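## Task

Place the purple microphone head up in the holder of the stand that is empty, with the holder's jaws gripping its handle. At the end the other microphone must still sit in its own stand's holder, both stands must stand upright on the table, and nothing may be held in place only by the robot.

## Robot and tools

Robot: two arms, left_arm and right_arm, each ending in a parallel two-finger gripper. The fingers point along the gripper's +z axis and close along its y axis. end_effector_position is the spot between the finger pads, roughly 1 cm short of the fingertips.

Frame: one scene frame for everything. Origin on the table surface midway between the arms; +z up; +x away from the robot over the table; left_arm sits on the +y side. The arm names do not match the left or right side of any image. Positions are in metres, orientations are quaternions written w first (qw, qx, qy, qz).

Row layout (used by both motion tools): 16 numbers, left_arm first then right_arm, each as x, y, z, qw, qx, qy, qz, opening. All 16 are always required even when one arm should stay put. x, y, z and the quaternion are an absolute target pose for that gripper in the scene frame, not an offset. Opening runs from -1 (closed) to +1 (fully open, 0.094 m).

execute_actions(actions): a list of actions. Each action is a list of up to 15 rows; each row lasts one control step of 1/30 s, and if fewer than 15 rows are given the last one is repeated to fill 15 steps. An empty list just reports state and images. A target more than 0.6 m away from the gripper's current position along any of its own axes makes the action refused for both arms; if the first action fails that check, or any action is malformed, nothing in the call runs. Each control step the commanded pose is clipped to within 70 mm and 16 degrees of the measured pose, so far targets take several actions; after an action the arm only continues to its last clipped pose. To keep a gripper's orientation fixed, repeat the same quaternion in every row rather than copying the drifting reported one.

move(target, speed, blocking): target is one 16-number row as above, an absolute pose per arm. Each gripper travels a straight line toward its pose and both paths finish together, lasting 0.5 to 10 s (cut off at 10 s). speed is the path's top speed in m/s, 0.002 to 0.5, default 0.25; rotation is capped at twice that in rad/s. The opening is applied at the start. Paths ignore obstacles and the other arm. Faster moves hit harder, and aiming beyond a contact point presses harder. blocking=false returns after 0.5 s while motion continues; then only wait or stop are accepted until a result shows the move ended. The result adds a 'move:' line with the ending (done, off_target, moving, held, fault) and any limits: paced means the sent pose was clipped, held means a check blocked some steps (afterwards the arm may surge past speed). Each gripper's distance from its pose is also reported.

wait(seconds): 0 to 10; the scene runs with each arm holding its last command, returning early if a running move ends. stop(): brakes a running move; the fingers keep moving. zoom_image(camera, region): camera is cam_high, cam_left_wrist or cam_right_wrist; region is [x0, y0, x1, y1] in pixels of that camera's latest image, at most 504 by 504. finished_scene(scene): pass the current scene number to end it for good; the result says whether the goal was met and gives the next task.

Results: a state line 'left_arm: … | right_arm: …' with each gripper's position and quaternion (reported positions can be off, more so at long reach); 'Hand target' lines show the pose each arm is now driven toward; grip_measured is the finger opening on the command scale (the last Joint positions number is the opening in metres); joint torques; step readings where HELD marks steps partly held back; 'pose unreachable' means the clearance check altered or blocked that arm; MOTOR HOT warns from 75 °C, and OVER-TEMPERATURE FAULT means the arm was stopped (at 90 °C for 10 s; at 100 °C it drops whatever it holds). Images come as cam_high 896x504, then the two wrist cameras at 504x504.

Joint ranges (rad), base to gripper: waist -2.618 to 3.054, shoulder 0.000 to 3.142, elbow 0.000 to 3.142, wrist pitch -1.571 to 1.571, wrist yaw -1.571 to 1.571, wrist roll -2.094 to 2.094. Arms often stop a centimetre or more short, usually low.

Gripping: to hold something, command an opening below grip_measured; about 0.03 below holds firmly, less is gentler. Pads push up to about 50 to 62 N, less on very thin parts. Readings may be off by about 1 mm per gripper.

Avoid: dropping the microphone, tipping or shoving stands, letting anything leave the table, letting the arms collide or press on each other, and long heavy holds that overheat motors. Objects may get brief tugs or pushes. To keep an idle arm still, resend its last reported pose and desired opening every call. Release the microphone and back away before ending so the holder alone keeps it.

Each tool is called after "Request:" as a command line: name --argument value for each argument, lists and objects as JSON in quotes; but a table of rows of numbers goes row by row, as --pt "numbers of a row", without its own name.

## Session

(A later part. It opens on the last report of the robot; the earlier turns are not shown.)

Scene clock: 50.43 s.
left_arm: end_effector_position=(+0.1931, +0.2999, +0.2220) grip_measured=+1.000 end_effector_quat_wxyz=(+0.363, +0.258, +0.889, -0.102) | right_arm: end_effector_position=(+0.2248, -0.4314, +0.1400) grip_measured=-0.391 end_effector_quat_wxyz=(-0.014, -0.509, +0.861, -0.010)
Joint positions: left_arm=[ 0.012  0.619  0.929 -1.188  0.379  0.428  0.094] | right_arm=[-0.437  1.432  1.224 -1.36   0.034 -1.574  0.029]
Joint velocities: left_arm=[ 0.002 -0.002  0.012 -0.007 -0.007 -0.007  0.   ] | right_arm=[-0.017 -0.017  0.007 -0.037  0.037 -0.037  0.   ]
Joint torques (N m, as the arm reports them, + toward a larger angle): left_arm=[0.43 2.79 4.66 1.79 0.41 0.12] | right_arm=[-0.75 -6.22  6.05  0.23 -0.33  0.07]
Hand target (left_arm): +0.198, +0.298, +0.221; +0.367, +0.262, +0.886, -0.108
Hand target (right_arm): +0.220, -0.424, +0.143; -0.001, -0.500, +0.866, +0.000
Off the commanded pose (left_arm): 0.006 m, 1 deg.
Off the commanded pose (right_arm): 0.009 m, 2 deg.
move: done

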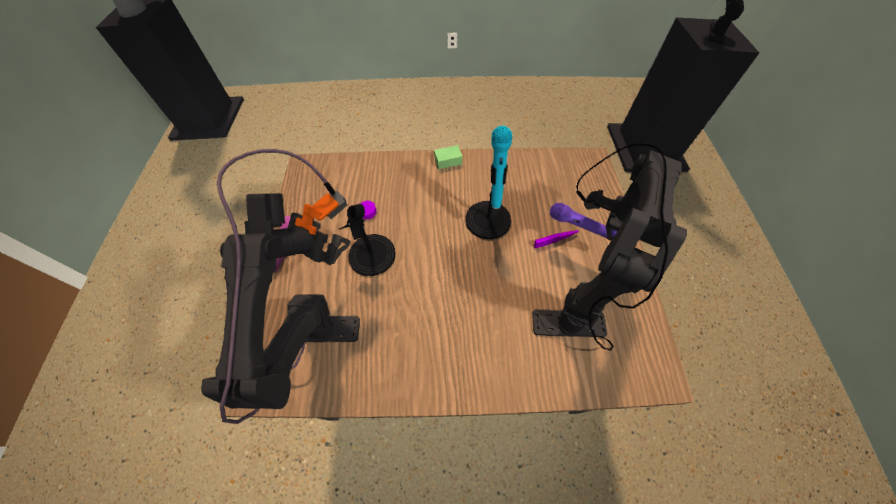

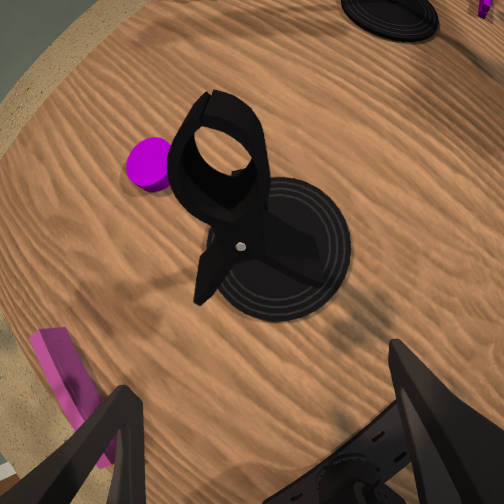

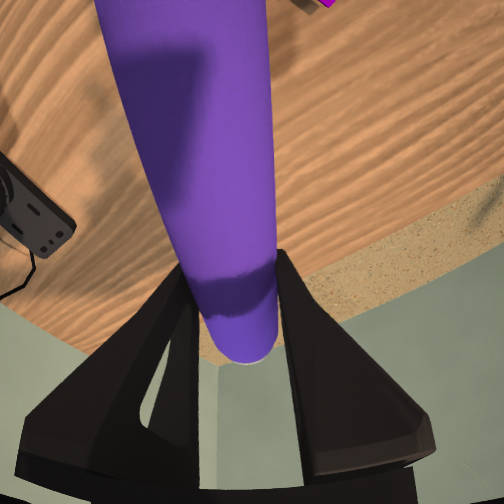

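Request:
move --target '[0.222,0.283,0.198,0.367,0.262,0.886,-0.109,1, 0.22,-0.424,0.143,0,-0.5,0.866,0,-0.44]' --speed 0.06

Scene clock: 52.00 s.
left_arm: end_effector_position=(+0.2181, +0.2852, +0.1992) grip_measured=+1.000 end_effector_quat_wxyz=(+0.366, +0.263, +0.886, -0.105) | right_arm: end_effector_position=(+0.2249, -0.4313, +0.1400) grip_measured=-0.391 end_effector_quat_wxyz=(-0.013, -0.509, +0.861, -0.010)
Joint positions: left_arm=[-0.13   0.658  0.816 -0.995  0.297  0.322  0.094] | right_arm=[-0.437  1.432  1.224 -1.36   0.033 -1.574  0.029]
Joint velocities: left_arm=[ 0.002 -0.002 -0.007  0.081  0.007 -0.007  0.   ] | right_arm=[-0.012  0.002  0.007 -0.037  0.007 -0.007 -0.001]
Joint torques (N m, as the arm reports them, + toward a larger angle): left_arm=[-0.68  1.86  5.41  1.85  0.22 -0.09] | right_arm=[-0.74 -6.23  6.06  0.23 -0.33  0.07]
Hand target (left_arm): +0.222, +0.283, +0.198; +0.368, +0.262, +0.886, -0.109
Hand target (right_arm): +0.220, -0.424, +0.143; -0.000, -0.500, +0.866, +0.000
Off the commanded pose (left_arm): 0.005 m, 0 deg.
Off the commanded pose (right_arm): 0.009 m, 2 deg.
move: done

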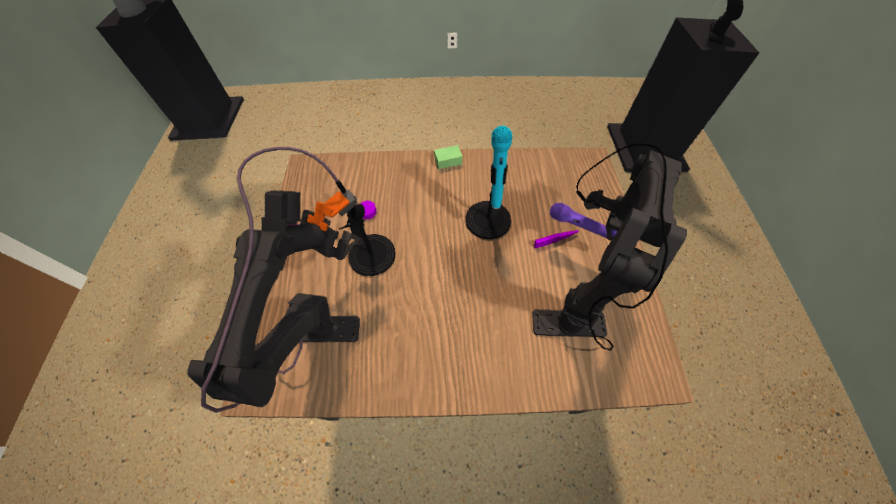

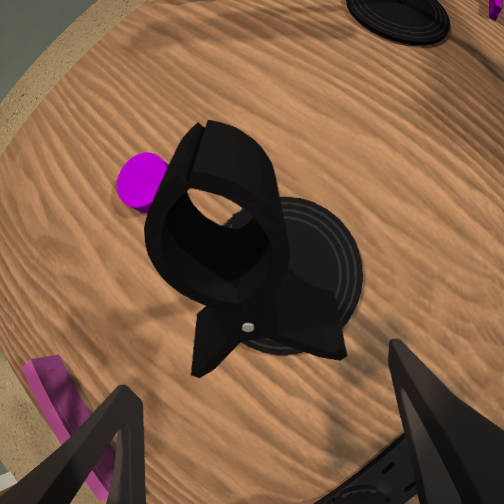

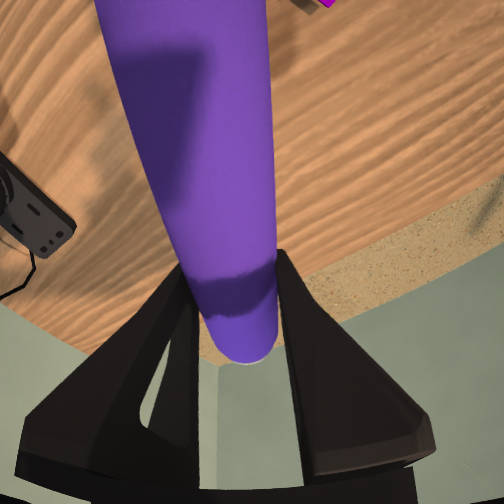

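Request:
move --target '[0.238,0.272,0.167,0.367,0.262,0.886,-0.109,1, 0.22,-0.424,0.143,0,-0.5,0.866,0,-0.44]' --speed 0.05

Scene clock: 54.13 s.
left_arm: end_effector_position=(+0.2343, +0.2747, +0.1680) grip_measured=+1.000 end_effector_quat_wxyz=(+0.365, +0.264, +0.887, -0.106) | right_arm: end_effector_position=(+0.2248, -0.4314, +0.1400) grip_measured=-0.391 end_effector_quat_wxyz=(-0.014, -0.509, +0.861, -0.010)
Joint positions: left_arm=[-0.204  0.689  0.689 -0.825  0.247  0.265  0.094] | right_arm=[-0.437  1.432  1.224 -1.36   0.034 -1.574  0.029]
Joint velocities: left_arm=[-0.017 -0.002 -0.017  0.081  0.007 -0.022  0.   ] | right_arm=[-0.007 -0.002 -0.007  0.007 -0.007 -0.007 -0.002]
Joint torques (N m, as the arm reports them, + toward a larger angle): left_arm=[-0.53  1.67  5.79  1.88  0.13 -0.07] | right_arm=[-0.74 -6.22  6.05  0.23 -0.32  0.07]
Hand target (left_arm): +0.238, +0.272, +0.167; +0.368, +0.262, +0.886, -0.109
Hand target (right_arm): +0.220, -0.424, +0.143; -0.001, -0.500, +0.866, +0.000
Off the commanded pose (left_arm): 0.005 m, 1 deg.
Off the commanded pose (right_arm): 0.009 m, 2 deg.
move: done

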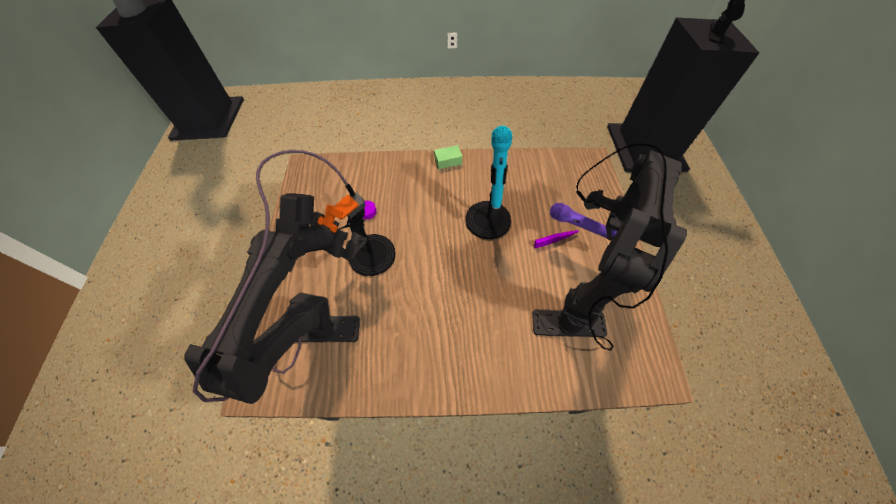

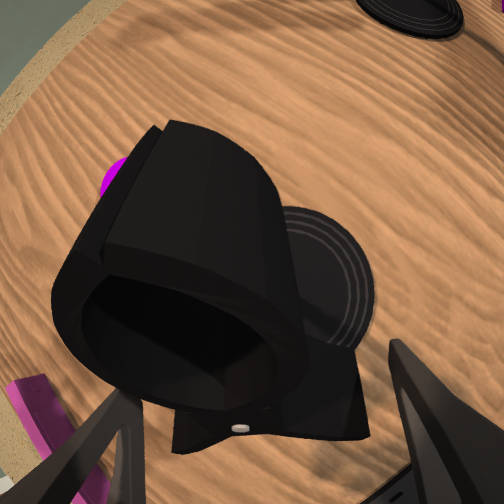

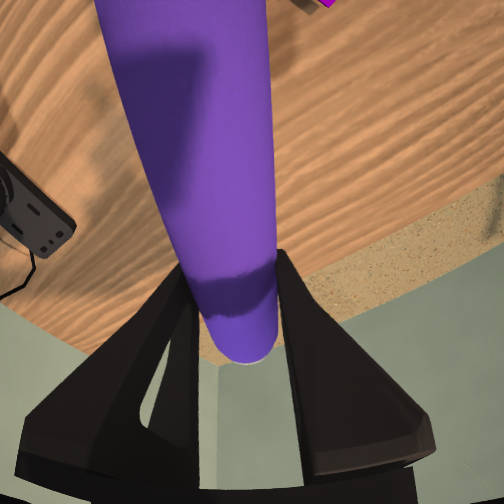

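Request:
execute_actions --actions '[[[0.238,0.272,0.167,0.367,0.262,0.886,-0.109,0.45, 0.22,-0.424,0.143,0,-0.5,0.866,0,-0.44]],[[0.238,0.272,0.167,0.367,0.262,0.886,-0.109,0.35, 0.22,-0.424,0.143,0,-0.5,0.866,0,-0.44],[0.238,0.272,0.167,0.367,0.262,0.886,-0.109,0.3, 0.22,-0.424,0.143,0,-0.5,0.866,0,-0.44],[0.238,0.272,0.167,0.367,0.262,0.886,-0.109,0.25, 0.22,-0.424,0.143,0,-0.5,0.866,0,-0.44],[0.238,0.272,0.167,0.367,0.262,0.886,-0.109,0.2, 0.22,-0.424,0.143,0,-0.5,0.866,0,-0.44],[0.238,0.272,0.167,0.367,0.262,0.886,-0.109,0.15, 0.22,-0.424,0.143,0,-0.5,0.866,0,-0.44],[0.238,0.272,0.167,0.367,0.262,0.886,-0.109,0.1, 0.22,-0.424,0.143,0,-0.5,0.866,0,-0.44],[0.238,0.272,0.167,0.367,0.262,0.886,-0.109,0.05, 0.22,-0.424,0.143,0,-0.5,0.866,0,-0.44],[0.238,0.272,0.167,0.367,0.262,0.886,-0.109,0.0, 0.22,-0.424,0.143,0,-0.5,0.866,0,-0.44],[0.238,0.272,0.167,0.367,0.262,0.886,-0.109,-0.05, 0.22,-0.424,0.143,0,-0.5,0.866,0,-0.44],[0.238,0.272,0.167,0.367,0.262,0.886,-0.109,-0.1, 0.22,-0.424,0.143,0,-0.5,0.866,0,-0.44]]]'

Scene clock: 57.13 s.
left_arm: end_effector_position=(+0.2294, +0.2727, +0.1635) grip_measured=-0.095 end_effector_quat_wxyz=(+0.353, +0.267, +0.890, -0.112) | right_arm: end_effector_position=(+0.2249, -0.4313, +0.1400) grip_measured=-0.391 end_effector_quat_wxyz=(-0.013, -0.509, +0.861, -0.010)
Joint positions: left_arm=[-0.211  0.689  0.685 -0.843  0.256  0.264  0.043] | right_arm=[-0.437  1.432  1.224 -1.36   0.033 -1.574  0.029]
Joint velocities: left_arm=[ 0.012 -0.017 -0.002 -0.007  0.007  0.007  0.   ] | right_arm=[-0.007  0.002 -0.007  0.022 -0.022  0.066 -0.001]
Joint torques (N m, as the arm reports them, + toward a larger angle): left_arm=[ 0.06  1.41  6.19  2.    0.06 -0.07] | right_arm=[-0.74 -6.24  6.04  0.22 -0.33  0.07]
Hand target (left_arm): +0.237, +0.272, +0.167; +0.367, +0.262, +0.886, -0.109
Hand target (right_arm): +0.220, -0.424, +0.143; -0.000, -0.500, +0.866, +0.000
Off the commanded pose (left_arm): 0.009 m, 2 deg.
Off the commanded pose (right_arm): 0.009 m, 2 deg.
Step readings (end_effector_position; steps 1 to 15: 1st action; 16 to 30: 2nd action):
0: left_arm (+0.2346, +0.2747, +0.1683) | right_arm (+0.2249, -0.4313, +0.1400)
1: left_arm (+0.2346, +0.2747, +0.1683) | right_arm (+0.2249, -0.4313, +0.1400)
2: left_arm (+0.2346, +0.2747, +0.1683) | right_arm (+0.2249, -0.4313, +0.1400)
4: left_arm (+0.2341, +0.2736, +0.1684) | right_arm (+0.2249, -0.4313, +0.1400)
8: left_arm (+0.2341, +0.2734, +0.1684) | right_arm (+0.2249, -0.4313, +0.1400)
15: left_arm (+0.2341, +0.2734, +0.1684) | right_arm (+0.2249, -0.4313, +0.1400)
16: left_arm (+0.2338, +0.2728, +0.1685) | right_arm (+0.2249, -0.4313, +0.1400)
17: left_arm (+0.2335, +0.2720, +0.1686) | right_arm (+0.2249, -0.4313, +0.1400)
19: left_arm (+0.2327, +0.2709, +0.1685) | right_arm (+0.2249, -0.4313, +0.1400)
23: left_arm (+0.2305, +0.2719, +0.1651) | right_arm (+0.2249, -0.4313, +0.1400)
30: end_effector_position above

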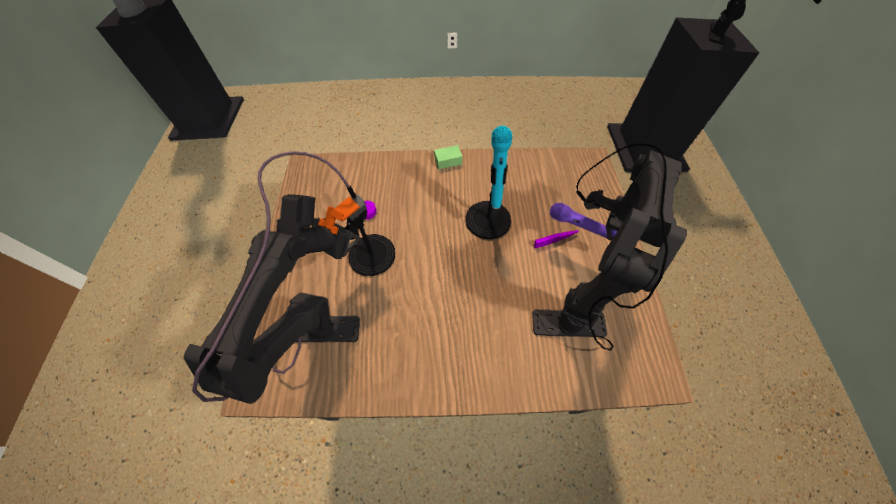

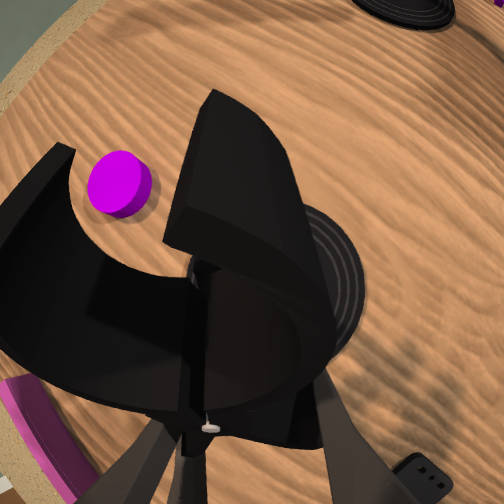

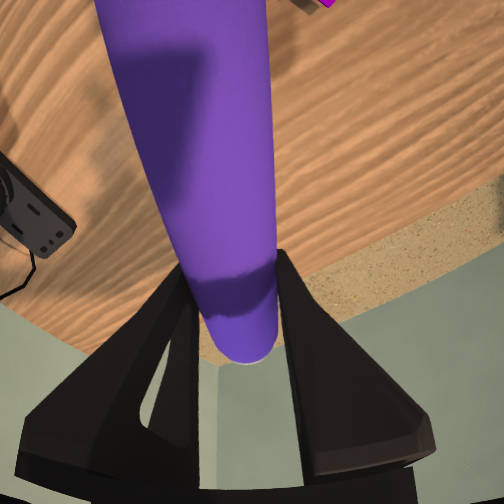

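Request:
execute_actions --actions '[[[0.235,0.273,0.165,0.36,0.265,0.888,-0.11,-0.14, 0.22,-0.424,0.143,0,-0.5,0.866,0,-0.44],[0.234,0.273,0.164,0.36,0.265,0.888,-0.11,-0.18, 0.22,-0.424,0.143,0,-0.5,0.866,0,-0.44],[0.233,0.273,0.164,0.36,0.265,0.888,-0.11,-0.22, 0.22,-0.424,0.143,0,-0.5,0.866,0,-0.44],[0.232,0.274,0.163,0.36,0.265,0.888,-0.11,-0.26, 0.22,-0.424,0.143,0,-0.5,0.866,0,-0.44],[0.232,0.274,0.163,0.36,0.265,0.888,-0.11,-0.30, 0.22,-0.424,0.143,0,-0.5,0.866,0,-0.44],[0.232,0.274,0.163,0.36,0.265,0.888,-0.11,-0.34, 0.22,-0.424,0.143,0,-0.5,0.866,0,-0.44],[0.232,0.274,0.163,0.36,0.265,0.888,-0.11,-0.38, 0.22,-0.424,0.143,0,-0.5,0.866,0,-0.44],[0.232,0.274,0.163,0.36,0.265,0.888,-0.11,-0.42, 0.22,-0.424,0.143,0,-0.5,0.866,0,-0.44]]]'

Scene clock: 58.50 s.
left_arm: end_effector_position=(+0.2277, +0.2747, +0.1608) grip_measured=-0.414 end_effector_quat_wxyz=(+0.347, +0.265, +0.893, -0.109) | right_arm: end_effector_position=(+0.2249, -0.4313, +0.1400) grip_measured=-0.391 end_effector_quat_wxyz=(-0.013, -0.509, +0.861, -0.010)
Joint positions: left_arm=[-0.208  0.689  0.683 -0.855  0.25   0.264  0.028] | right_arm=[-0.437  1.432  1.224 -1.36   0.033 -1.574  0.029]
Joint velocities: left_arm=[-0.007 -0.002  0.002 -0.037  0.022  0.081 -0.001] | right_arm=[-0.017 -0.007 -0.012 -0.007  0.007 -0.051 -0.001]
Joint torques (N m, as the arm reports them, + toward a larger angle): left_arm=[0.62 0.32 5.55 1.83 0.19 0.15] | right_arm=[-0.75 -6.23  6.05  0.23 -0.33  0.07]
Hand target (left_arm): +0.232, +0.274, +0.163; +0.360, +0.265, +0.888, -0.110
Hand target (right_arm): +0.220, -0.424, +0.143; -0.000, -0.500, +0.866, +0.000
Off the commanded pose (left_arm): 0.005 m, 2 deg.
Off the commanded pose (right_arm): 0.009 m, 2 deg.
Step readings (end_effector_position):
0: left_arm (+0.2294, +0.2727, +0.1635) | right_arm (+0.2249, -0.4313, +0.1400)
1: left_arm (+0.2291, +0.2729, +0.1632) | right_arm (+0.2249, -0.4313, +0.1400)
2: left_arm (+0.2286, +0.2730, +0.1627) | right_arm (+0.2249, -0.4313, +0.1400)
4: left_arm (+0.2282, +0.2735, +0.1618) | right_arm (+0.2249, -0.4313, +0.1400)
8: left_arm (+0.2279, +0.2746, +0.1610) | right_arm (+0.2249, -0.4313, +0.1400)
15: end_effector_position above

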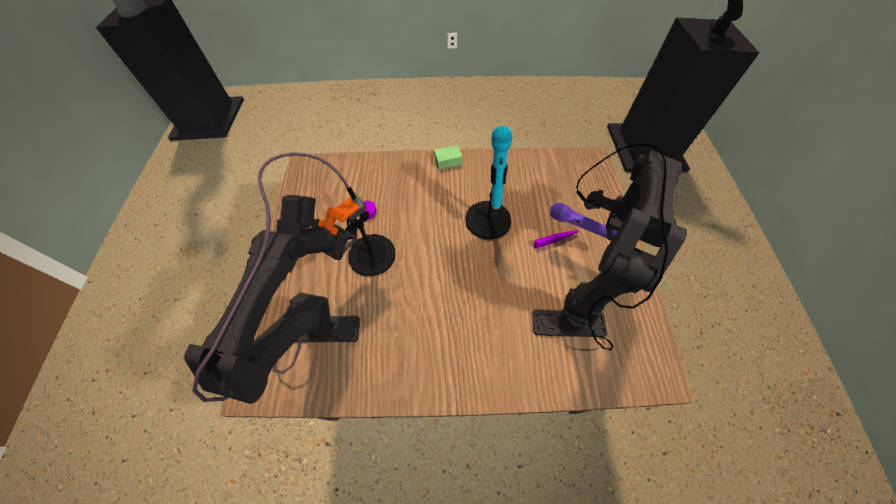

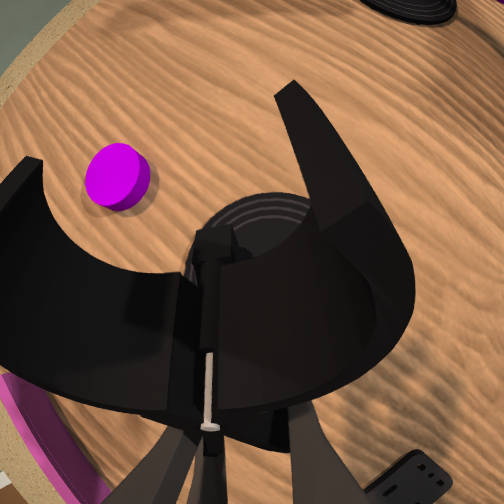

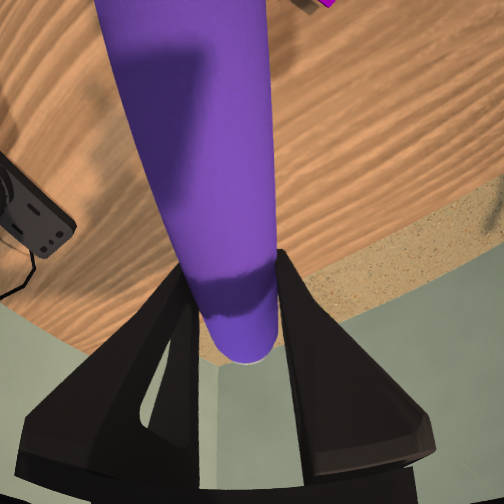

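Request:
execute_actions --actions '[[[0.233,0.276,0.163,0.36,0.265,0.888,-0.11,-0.46, 0.22,-0.424,0.143,0,-0.5,0.866,0,-0.44],[0.233,0.277,0.163,0.36,0.265,0.888,-0.11,-0.5, 0.22,-0.424,0.143,0,-0.5,0.866,0,-0.44],[0.234,0.278,0.163,0.36,0.265,0.888,-0.11,-0.54, 0.22,-0.424,0.143,0,-0.5,0.866,0,-0.44],[0.234,0.278,0.163,0.36,0.265,0.888,-0.11,-0.58, 0.22,-0.424,0.143,0,-0.5,0.866,0,-0.44],[0.234,0.278,0.163,0.36,0.265,0.888,-0.11,-0.62, 0.22,-0.424,0.143,0,-0.5,0.866,0,-0.44],[0.234,0.278,0.163,0.36,0.265,0.888,-0.11,-0.66, 0.22,-0.424,0.143,0,-0.5,0.866,0,-0.44],[0.234,0.278,0.163,0.36,0.265,0.888,-0.11,-0.70, 0.22,-0.424,0.143,0,-0.5,0.866,0,-0.44]]]'

Scene clock: 60.00 s.
left_arm: end_effector_position=(+0.2272, +0.2752, +0.1601) grip_measured=-0.519 end_effector_quat_wxyz=(+0.347, +0.259, +0.893, -0.122) | right_arm: end_effector_position=(+0.2249, -0.4313, +0.1400) grip_measured=-0.391 end_effector_quat_wxyz=(-0.013, -0.509, +0.861, -0.010)
Joint positions: left_arm=[-0.173  0.689  0.678 -0.856  0.293  0.273  0.023] | right_arm=[-0.437  1.432  1.224 -1.36   0.033 -1.574  0.029]
Joint velocities: left_arm=[-0.002 -0.012 -0.002  0.037 -0.007  0.139 -0.   ] | right_arm=[ 0.027 -0.002  0.002  0.037 -0.007 -0.022  0.   ]
Joint torques (N m, as the arm reports them, + toward a larger angle): left_arm=[1.24 1.11 6.48 1.81 0.   0.38] | right_arm=[-0.74 -6.24  6.05  0.23 -0.33  0.07]
Hand target (left_arm): +0.234, +0.278, +0.163; +0.360, +0.265, +0.888, -0.109
Hand target (right_arm): +0.220, -0.424, +0.143; -0.000, -0.500, +0.866, +0.000
Off the commanded pose (left_arm): 0.008 m, 2 deg.
Off the commanded pose (right_arm): 0.009 m, 2 deg.
Step readings (end_effector_position):
0: left_arm (+0.2277, +0.2747, +0.1608) | right_arm (+0.2249, -0.4313, +0.1400)
1: left_arm (+0.2275, +0.2748, +0.1606) | right_arm (+0.2249, -0.4313, +0.1400)
2: left_arm (+0.2274, +0.2751, +0.1602) | right_arm (+0.2249, -0.4313, +0.1400)
4: left_arm (+0.2273, +0.2752, +0.1601) | right_arm (+0.2249, -0.4313, +0.1400)
8: left_arm (+0.2272, +0.2752, +0.1601) | right_arm (+0.2249, -0.4313, +0.1400)
15: end_effector_position above

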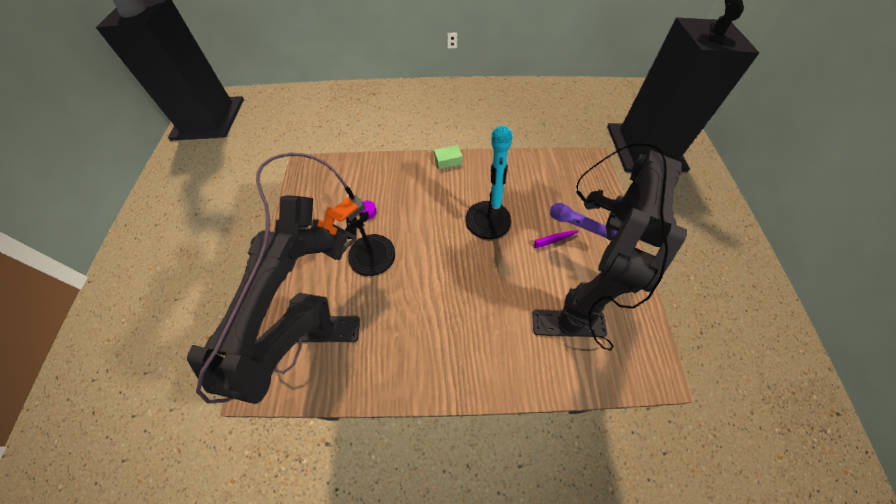

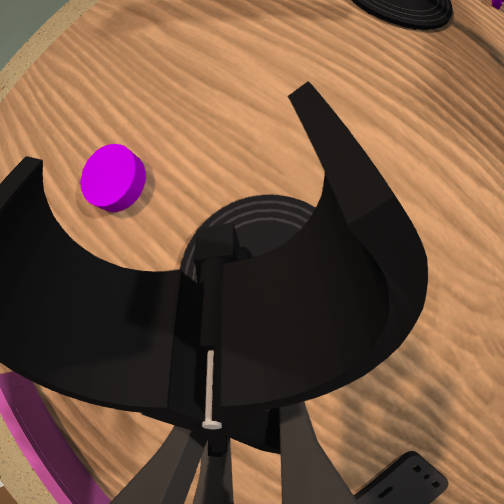

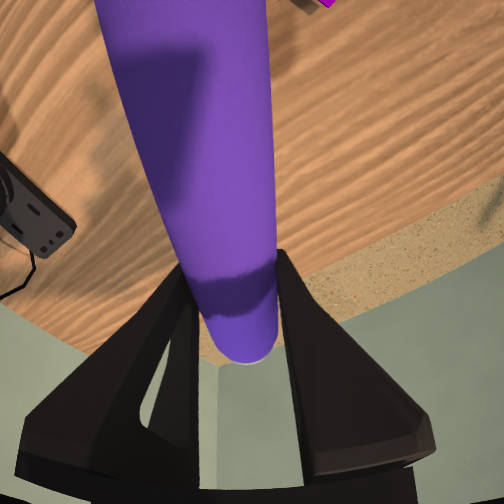

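Request:
move --target '[0.228,0.245,0.168,0.327,0.456,0.807,-0.185,-0.58, 0.22,-0.424,0.143,0,-0.5,0.866,0,-0.44]' --speed 0.1

Scene clock: 65.27 s.
left_arm: end_effector_position=(+0.2405, +0.2543, +0.1640) grip_measured=-0.520 end_effector_quat_wxyz=(+0.343, +0.444, +0.814, -0.150) | right_arm: end_effector_position=(+0.2248, -0.4314, +0.1400) grip_measured=-0.391 end_effector_quat_wxyz=(-0.014, -0.509, +0.861, -0.010)
Joint positions: left_arm=[-0.084  0.887  0.757 -0.856  0.53   0.742  0.023] | right_arm=[-0.437  1.432  1.224 -1.36   0.034 -1.574  0.029]
Joint velocities: left_arm=[ 0.007  0.007 -0.012  0.022 -0.081 -0.007 -0.001] | right_arm=[ 0.007  0.017  0.002  0.037  0.051 -0.007 -0.001]
Joint torques (N m, as the arm reports them, + toward a larger angle): left_arm=[-0.4   0.45  7.9   0.69  1.01  0.26] | right_arm=[-0.76 -6.23  6.04  0.23 -0.32  0.07]
Hand target (left_arm): +0.229, +0.245, +0.167; +0.329, +0.455, +0.807, -0.184
Hand target (right_arm): +0.220, -0.424, +0.143; -0.001, -0.500, +0.866, +0.000
Off the commanded pose (left_arm): 0.016 m, 5 deg.
Off the commanded pose (right_arm): 0.009 m, 2 deg.
move: off_target (left_arm)

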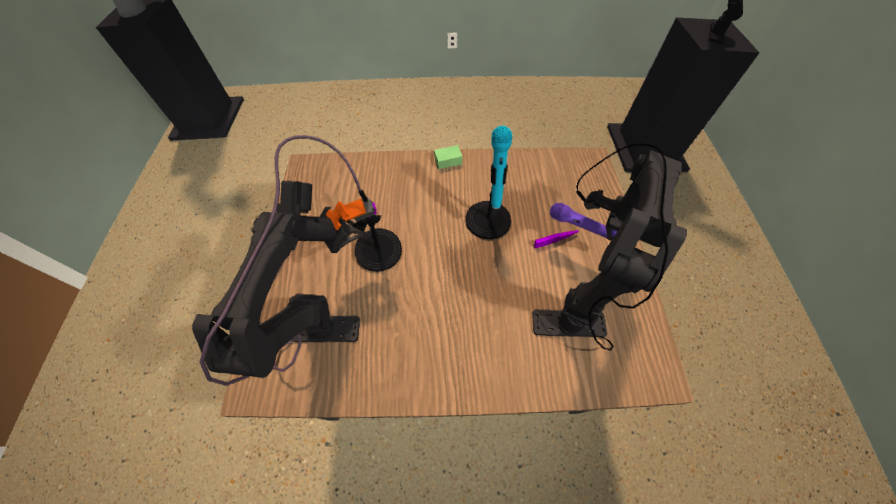

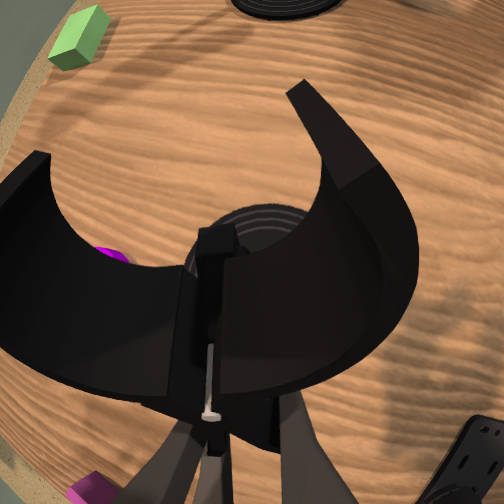

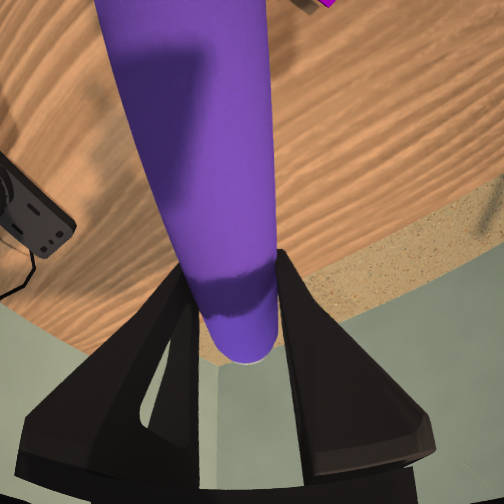

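Request:
move --target '[0.225,0.205,0.185,0.268,0.645,0.666,-0.262,-0.58, 0.22,-0.424,0.143,0,-0.5,0.866,0,-0.44]' --speed 0.12

Scene clock: 68.27 s.
left_arm: end_effector_position=(+0.2483, +0.2205, +0.1686) grip_measured=-0.520 end_effector_quat_wxyz=(+0.278, +0.648, +0.680, -0.198) | right_arm: end_effector_position=(+0.2249, -0.4313, +0.1400) grip_measured=-0.391 end_effector_quat_wxyz=(-0.013, -0.509, +0.861, -0.010)
Joint positions: left_arm=[-0.148  1.244  1.02  -1.069  0.648  1.27   0.023] | right_arm=[-0.437  1.432  1.224 -1.36   0.033 -1.574  0.029]
Joint velocities: left_arm=[-0.012 -0.002 -0.002 -0.11  -0.022  0.007  0.   ] | right_arm=[ 0.007  0.002 -0.017 -0.037 -0.007  0.007 -0.   ]
Joint torques (N m, as the arm reports them, + toward a larger angle): left_arm=[-1.99 -2.55  8.26 -0.21  1.61  0.08] | right_arm=[-0.75 -6.22  6.05  0.23 -0.33  0.08]
Hand target (left_arm): +0.227, +0.205, +0.183; +0.272, +0.645, +0.666, -0.259
Hand target (right_arm): +0.220, -0.424, +0.143; -0.000, -0.500, +0.866, +0.000
Off the commanded pose (left_arm): 0.032 m, 8 deg.
Off the commanded pose (right_arm): 0.009 m, 2 deg.
move: off_target (left_arm)

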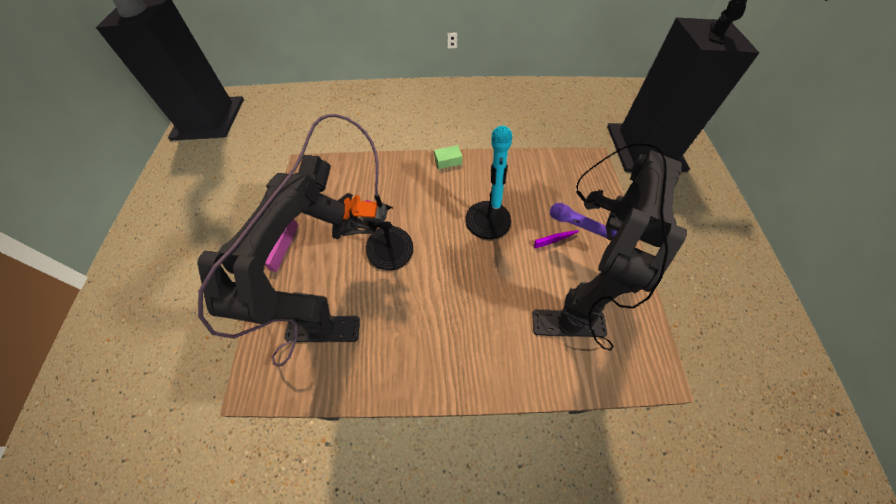

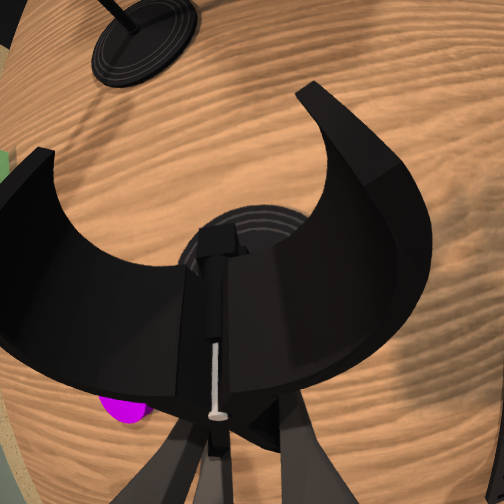

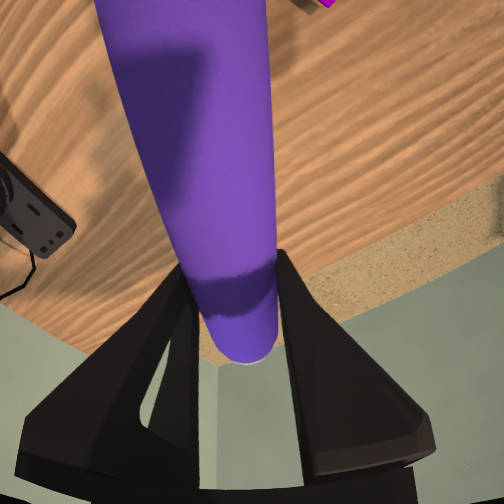

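Request:
move --target '[0.266,0.229,0.163,0.277,0.627,0.683,-0.254,-0.58, 0.22,-0.424,0.143,0,-0.5,0.866,0,-0.44]' --speed 0.05

Scene clock: 69.97 s.
left_arm: end_effector_position=(+0.2545, +0.2316, +0.1553) grip_measured=-0.520 end_effector_quat_wxyz=(+0.257, +0.620, +0.694, -0.259) | right_arm: end_effector_position=(+0.2248, -0.4314, +0.1400) grip_measured=-0.391 end_effector_quat_wxyz=(-0.014, -0.509, +0.861, -0.010)
Joint positions: left_arm=[-0.047  1.371  1.046 -1.143  0.741  1.361  0.023] | right_arm=[-0.437  1.432  1.224 -1.36   0.034 -1.574  0.029]
Joint velocities: left_arm=[ 0.007  0.007 -0.017 -0.022 -0.022 -0.051 -0.001] | right_arm=[ 0.007 -0.022 -0.012 -0.022 -0.066 -0.037 -0.   ]
Joint torques (N m, as the arm reports them, + toward a larger angle): left_arm=[ 0.14 -2.5   7.8   0.62  0.62  0.26] | right_arm=[-0.75 -6.23  6.04  0.23 -0.35  0.07]
Hand target (left_arm): +0.265, +0.230, +0.162; +0.276, +0.627, +0.683, -0.254
Hand target (right_arm): +0.220, -0.424, +0.143; -0.001, -0.500, +0.866, +0.000
Off the commanded pose (left_arm): 0.014 m, 3 deg.
Off the commanded pose (right_arm): 0.009 m, 2 deg.
move: off_target (left_arm)

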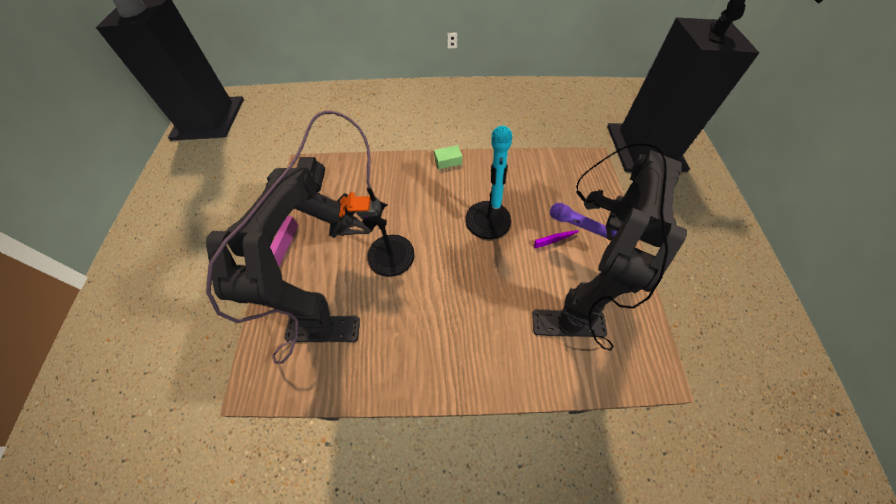

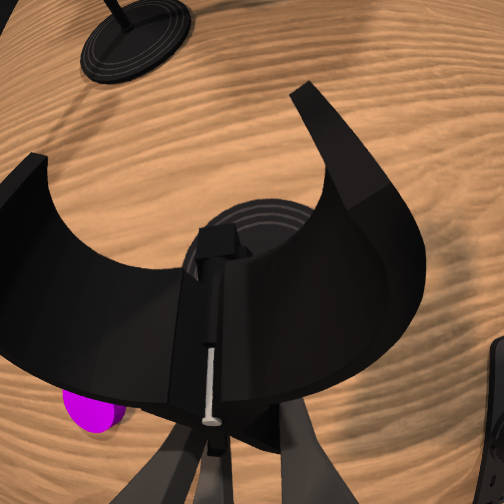

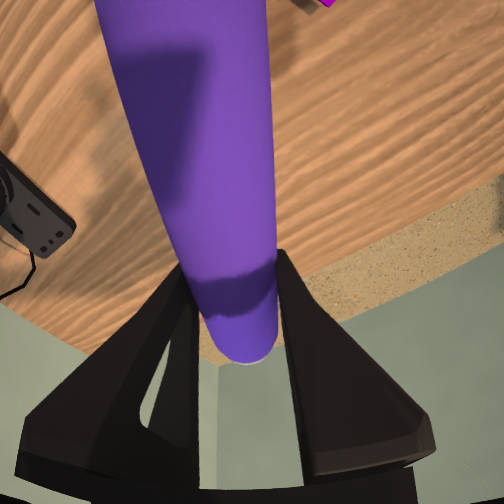

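Request:
execute_actions --actions '[[[0.257,0.231,0.158,0.265,0.622,0.690,-0.257,-0.5, 0.22,-0.424,0.143,0,-0.5,0.866,0,-0.44],[0.257,0.231,0.158,0.265,0.622,0.690,-0.257,-0.45, 0.22,-0.424,0.143,0,-0.5,0.866,0,-0.44],[0.257,0.231,0.158,0.265,0.622,0.690,-0.257,-0.4, 0.22,-0.424,0.143,0,-0.5,0.866,0,-0.44],[0.257,0.231,0.159,0.265,0.622,0.690,-0.257,-0.34, 0.22,-0.424,0.143,0,-0.5,0.866,0,-0.44],[0.257,0.230,0.159,0.265,0.622,0.690,-0.257,-0.28, 0.22,-0.424,0.143,0,-0.5,0.866,0,-0.44],[0.257,0.230,0.160,0.265,0.622,0.690,-0.257,-0.22, 0.22,-0.424,0.143,0,-0.5,0.866,0,-0.44],[0.257,0.229,0.161,0.265,0.622,0.690,-0.257,-0.16, 0.22,-0.424,0.143,0,-0.5,0.866,0,-0.44],[0.257,0.229,0.162,0.265,0.622,0.690,-0.257,-0.1, 0.22,-0.424,0.143,0,-0.5,0.866,0,-0.44],[0.257,0.228,0.163,0.265,0.622,0.690,-0.257,-0.03, 0.22,-0.424,0.143,0,-0.5,0.866,0,-0.44],[0.257,0.228,0.164,0.265,0.622,0.690,-0.257,0.04, 0.22,-0.424,0.143,0,-0.5,0.866,0,-0.44],[0.257,0.227,0.165,0.265,0.622,0.690,-0.257,0.11, 0.22,-0.424,0.143,0,-0.5,0.866,0,-0.44],[0.257,0.227,0.166,0.265,0.622,0.690,-0.257,0.18, 0.22,-0.424,0.143,0,-0.5,0.866,0,-0.44],[0.257,0.226,0.167,0.265,0.622,0.690,-0.257,0.25, 0.22,-0.424,0.143,0,-0.5,0.866,0,-0.44],[0.257,0.226,0.167,0.265,0.622,0.690,-0.257,0.32, 0.22,-0.424,0.143,0,-0.5,0.866,0,-0.44],[0.257,0.226,0.167,0.265,0.622,0.690,-0.257,0.4, 0.22,-0.424,0.143,0,-0.5,0.866,0,-0.44]],[[0.257,0.226,0.167,0.265,0.622,0.690,-0.257,1, 0.22,-0.424,0.143,0,-0.5,0.866,0,-0.44]]]'

Request:
move --target '[0.255,0.31,0.24,0.265,0.622,0.690,-0.257,1, 0.22,-0.424,0.143,0,-0.5,0.866,0,-0.44]' --speed 0.12

Scene clock: 73.80 s.
left_arm: end_effector_position=(+0.2551, +0.2300, +0.1572) grip_measured=+1.000 end_effector_quat_wxyz=(+0.254, +0.623, +0.695, -0.255) | right_arm: end_effector_position=(+0.2249, -0.4313, +0.1400) grip_measured=-0.391 end_effector_quat_wxyz=(-0.013, -0.509, +0.861, -0.010)
Joint positions: left_arm=[-0.059  1.371  1.057 -1.146  0.73   1.349  0.094] | right_arm=[-0.437  1.432  1.224 -1.36   0.033 -1.574  0.029]
Joint velocities: left_arm=[-0.012 -0.007  0.012 -0.007  0.037 -0.007  0.   ] | right_arm=[ 0.017  0.007 -0.002  0.066  0.081  0.051 -0.001]
Joint torques (N m, as the arm reports them, + toward a larger angle): left_arm=[-0.52 -4.51  7.52  0.4   0.62 -0.07] | right_arm=[-0.74 -6.22  6.04  0.23 -0.32  0.08]
Hand target (left_arm): +0.257, +0.226, +0.167; +0.265, +0.622, +0.690, -0.257
Hand target (right_arm): +0.220, -0.424, +0.143; -0.000, -0.500, +0.866, +0.000
Off the commanded pose (left_arm): 0.011 m, 1 deg.
Off the commanded pose (right_arm): 0.009 m, 2 deg.
Step readings (end_effector_position; steps 1 to 15: 1st action; 16 to 30: 2nd action):
0: left_arm (+0.2545, +0.2316, +0.1553) | right_arm (+0.2248, -0.4314, +0.1400)
1: left_arm (+0.2544, +0.2316, +0.1553) | right_arm (+0.2248, -0.4314, +0.1400)
2: left_arm (+0.2544, +0.2316, +0.1553) | right_arm (+0.2248, -0.4314, +0.1400)
4: left_arm (+0.2544, +0.2313, +0.1556) | right_arm (+0.2249, -0.4313, +0.1400)
8: left_arm (+0.2538, +0.2297, +0.1571) | right_arm (+0.2249, -0.4313, +0.1400)
15: left_arm (+0.2544, +0.2262, +0.1608) | right_arm (+0.2249, -0.4313, +0.1400)
16: left_arm (+0.2545, +0.2270, +0.1600) | right_arm (+0.2249, -0.4313, +0.1400)
17: left_arm (+0.2546, +0.2276, +0.1594) | right_arm (+0.2249, -0.4313, +0.1400)
19: left_arm (+0.2548, +0.2285, +0.1585) | right_arm (+0.2249, -0.4313, +0.1400)
23: left_arm (+0.2550, +0.2295, +0.1576) | right_arm (+0.2249, -0.4313, +0.1400)
30: end_effector_position above

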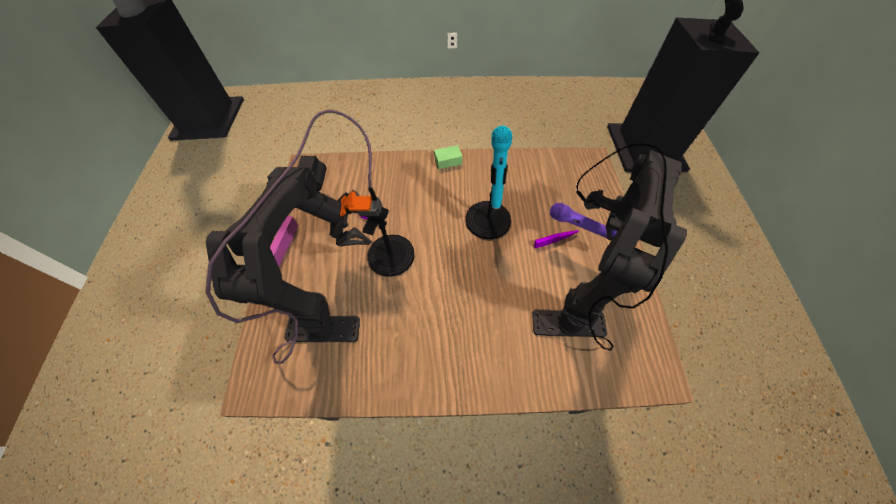

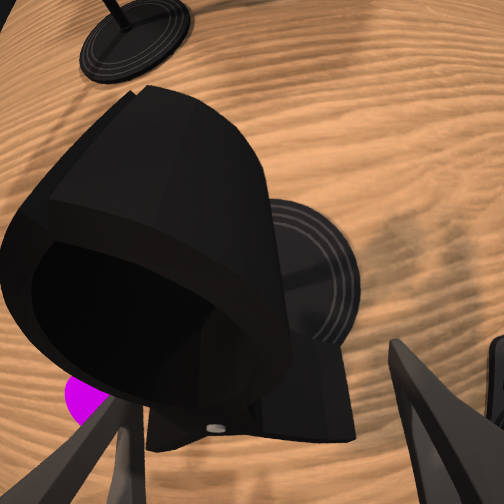

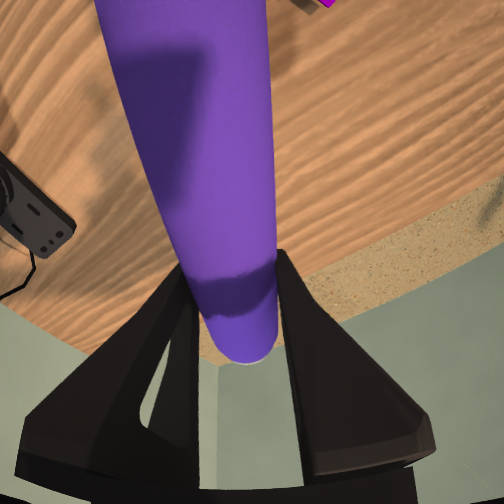

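Scene clock: 75.17 s.
left_arm: end_effector_position=(+0.2551, +0.3116, +0.2267) grip_measured=+1.000 end_effector_quat_wxyz=(+0.292, +0.598, +0.721, -0.191) | right_arm: end_effector_position=(+0.2248, -0.4314, +0.1400) grip_measured=-0.391 end_effector_quat_wxyz=(-0.014, -0.509, +0.861, -0.010)
Joint positions: left_arm=[ 0.293  1.34   1.324 -1.538  0.713  1.66   0.094] | right_arm=[-0.437  1.432  1.224 -1.36   0.034 -1.574  0.029]
Joint velocities: left_arm=[ 0.007  0.002  0.007  0.022 -0.022  0.007  0.   ] | right_arm=[-0.002  0.017 -0.007  0.037 -0.051  0.007 -0.   ]
Joint torques (N m, as the arm reports them, + toward a larger angle): left_arm=[ 0.67 -4.52  7.5   0.07  0.64  0.13] | right_arm=[-0.75 -6.22  6.06  0.23 -0.33  0.08]
Hand target (left_arm): +0.254, +0.311, +0.239; +0.307, +0.600, +0.716, -0.182
Hand target (right_arm): +0.220, -0.424, +0.143; -0.000, -0.500, +0.866, +0.000
Off the commanded pose (left_arm): 0.013 m, 9 deg.
Off the commanded pose (right_arm): 0.009 m, 2 deg.
joint sent to its limit (left arm) — the command would take joint 4 (wrist pitch) past its lower limit, so that joint was sent only as far as its limit.
move: off_target (left_arm)

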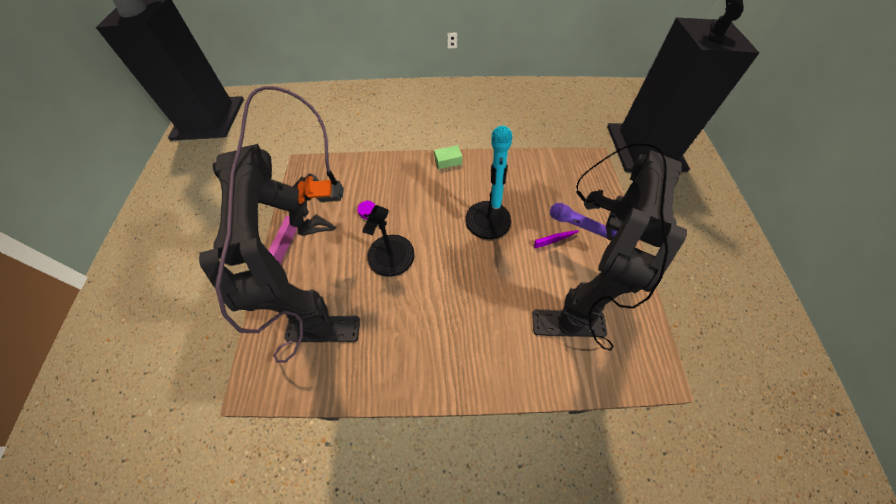

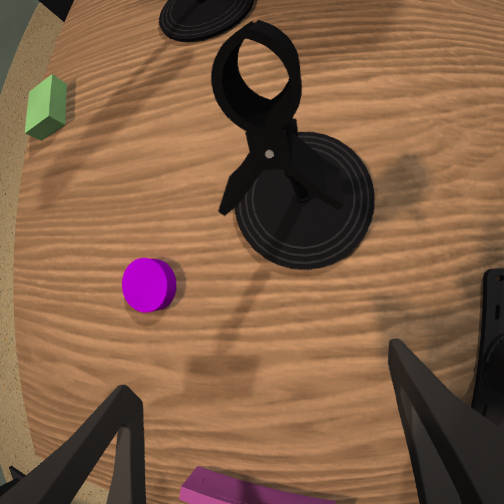

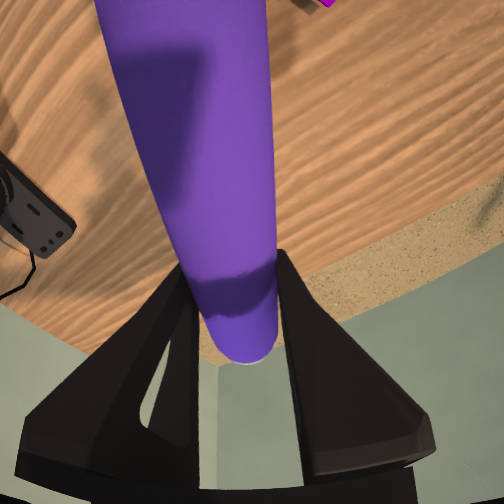

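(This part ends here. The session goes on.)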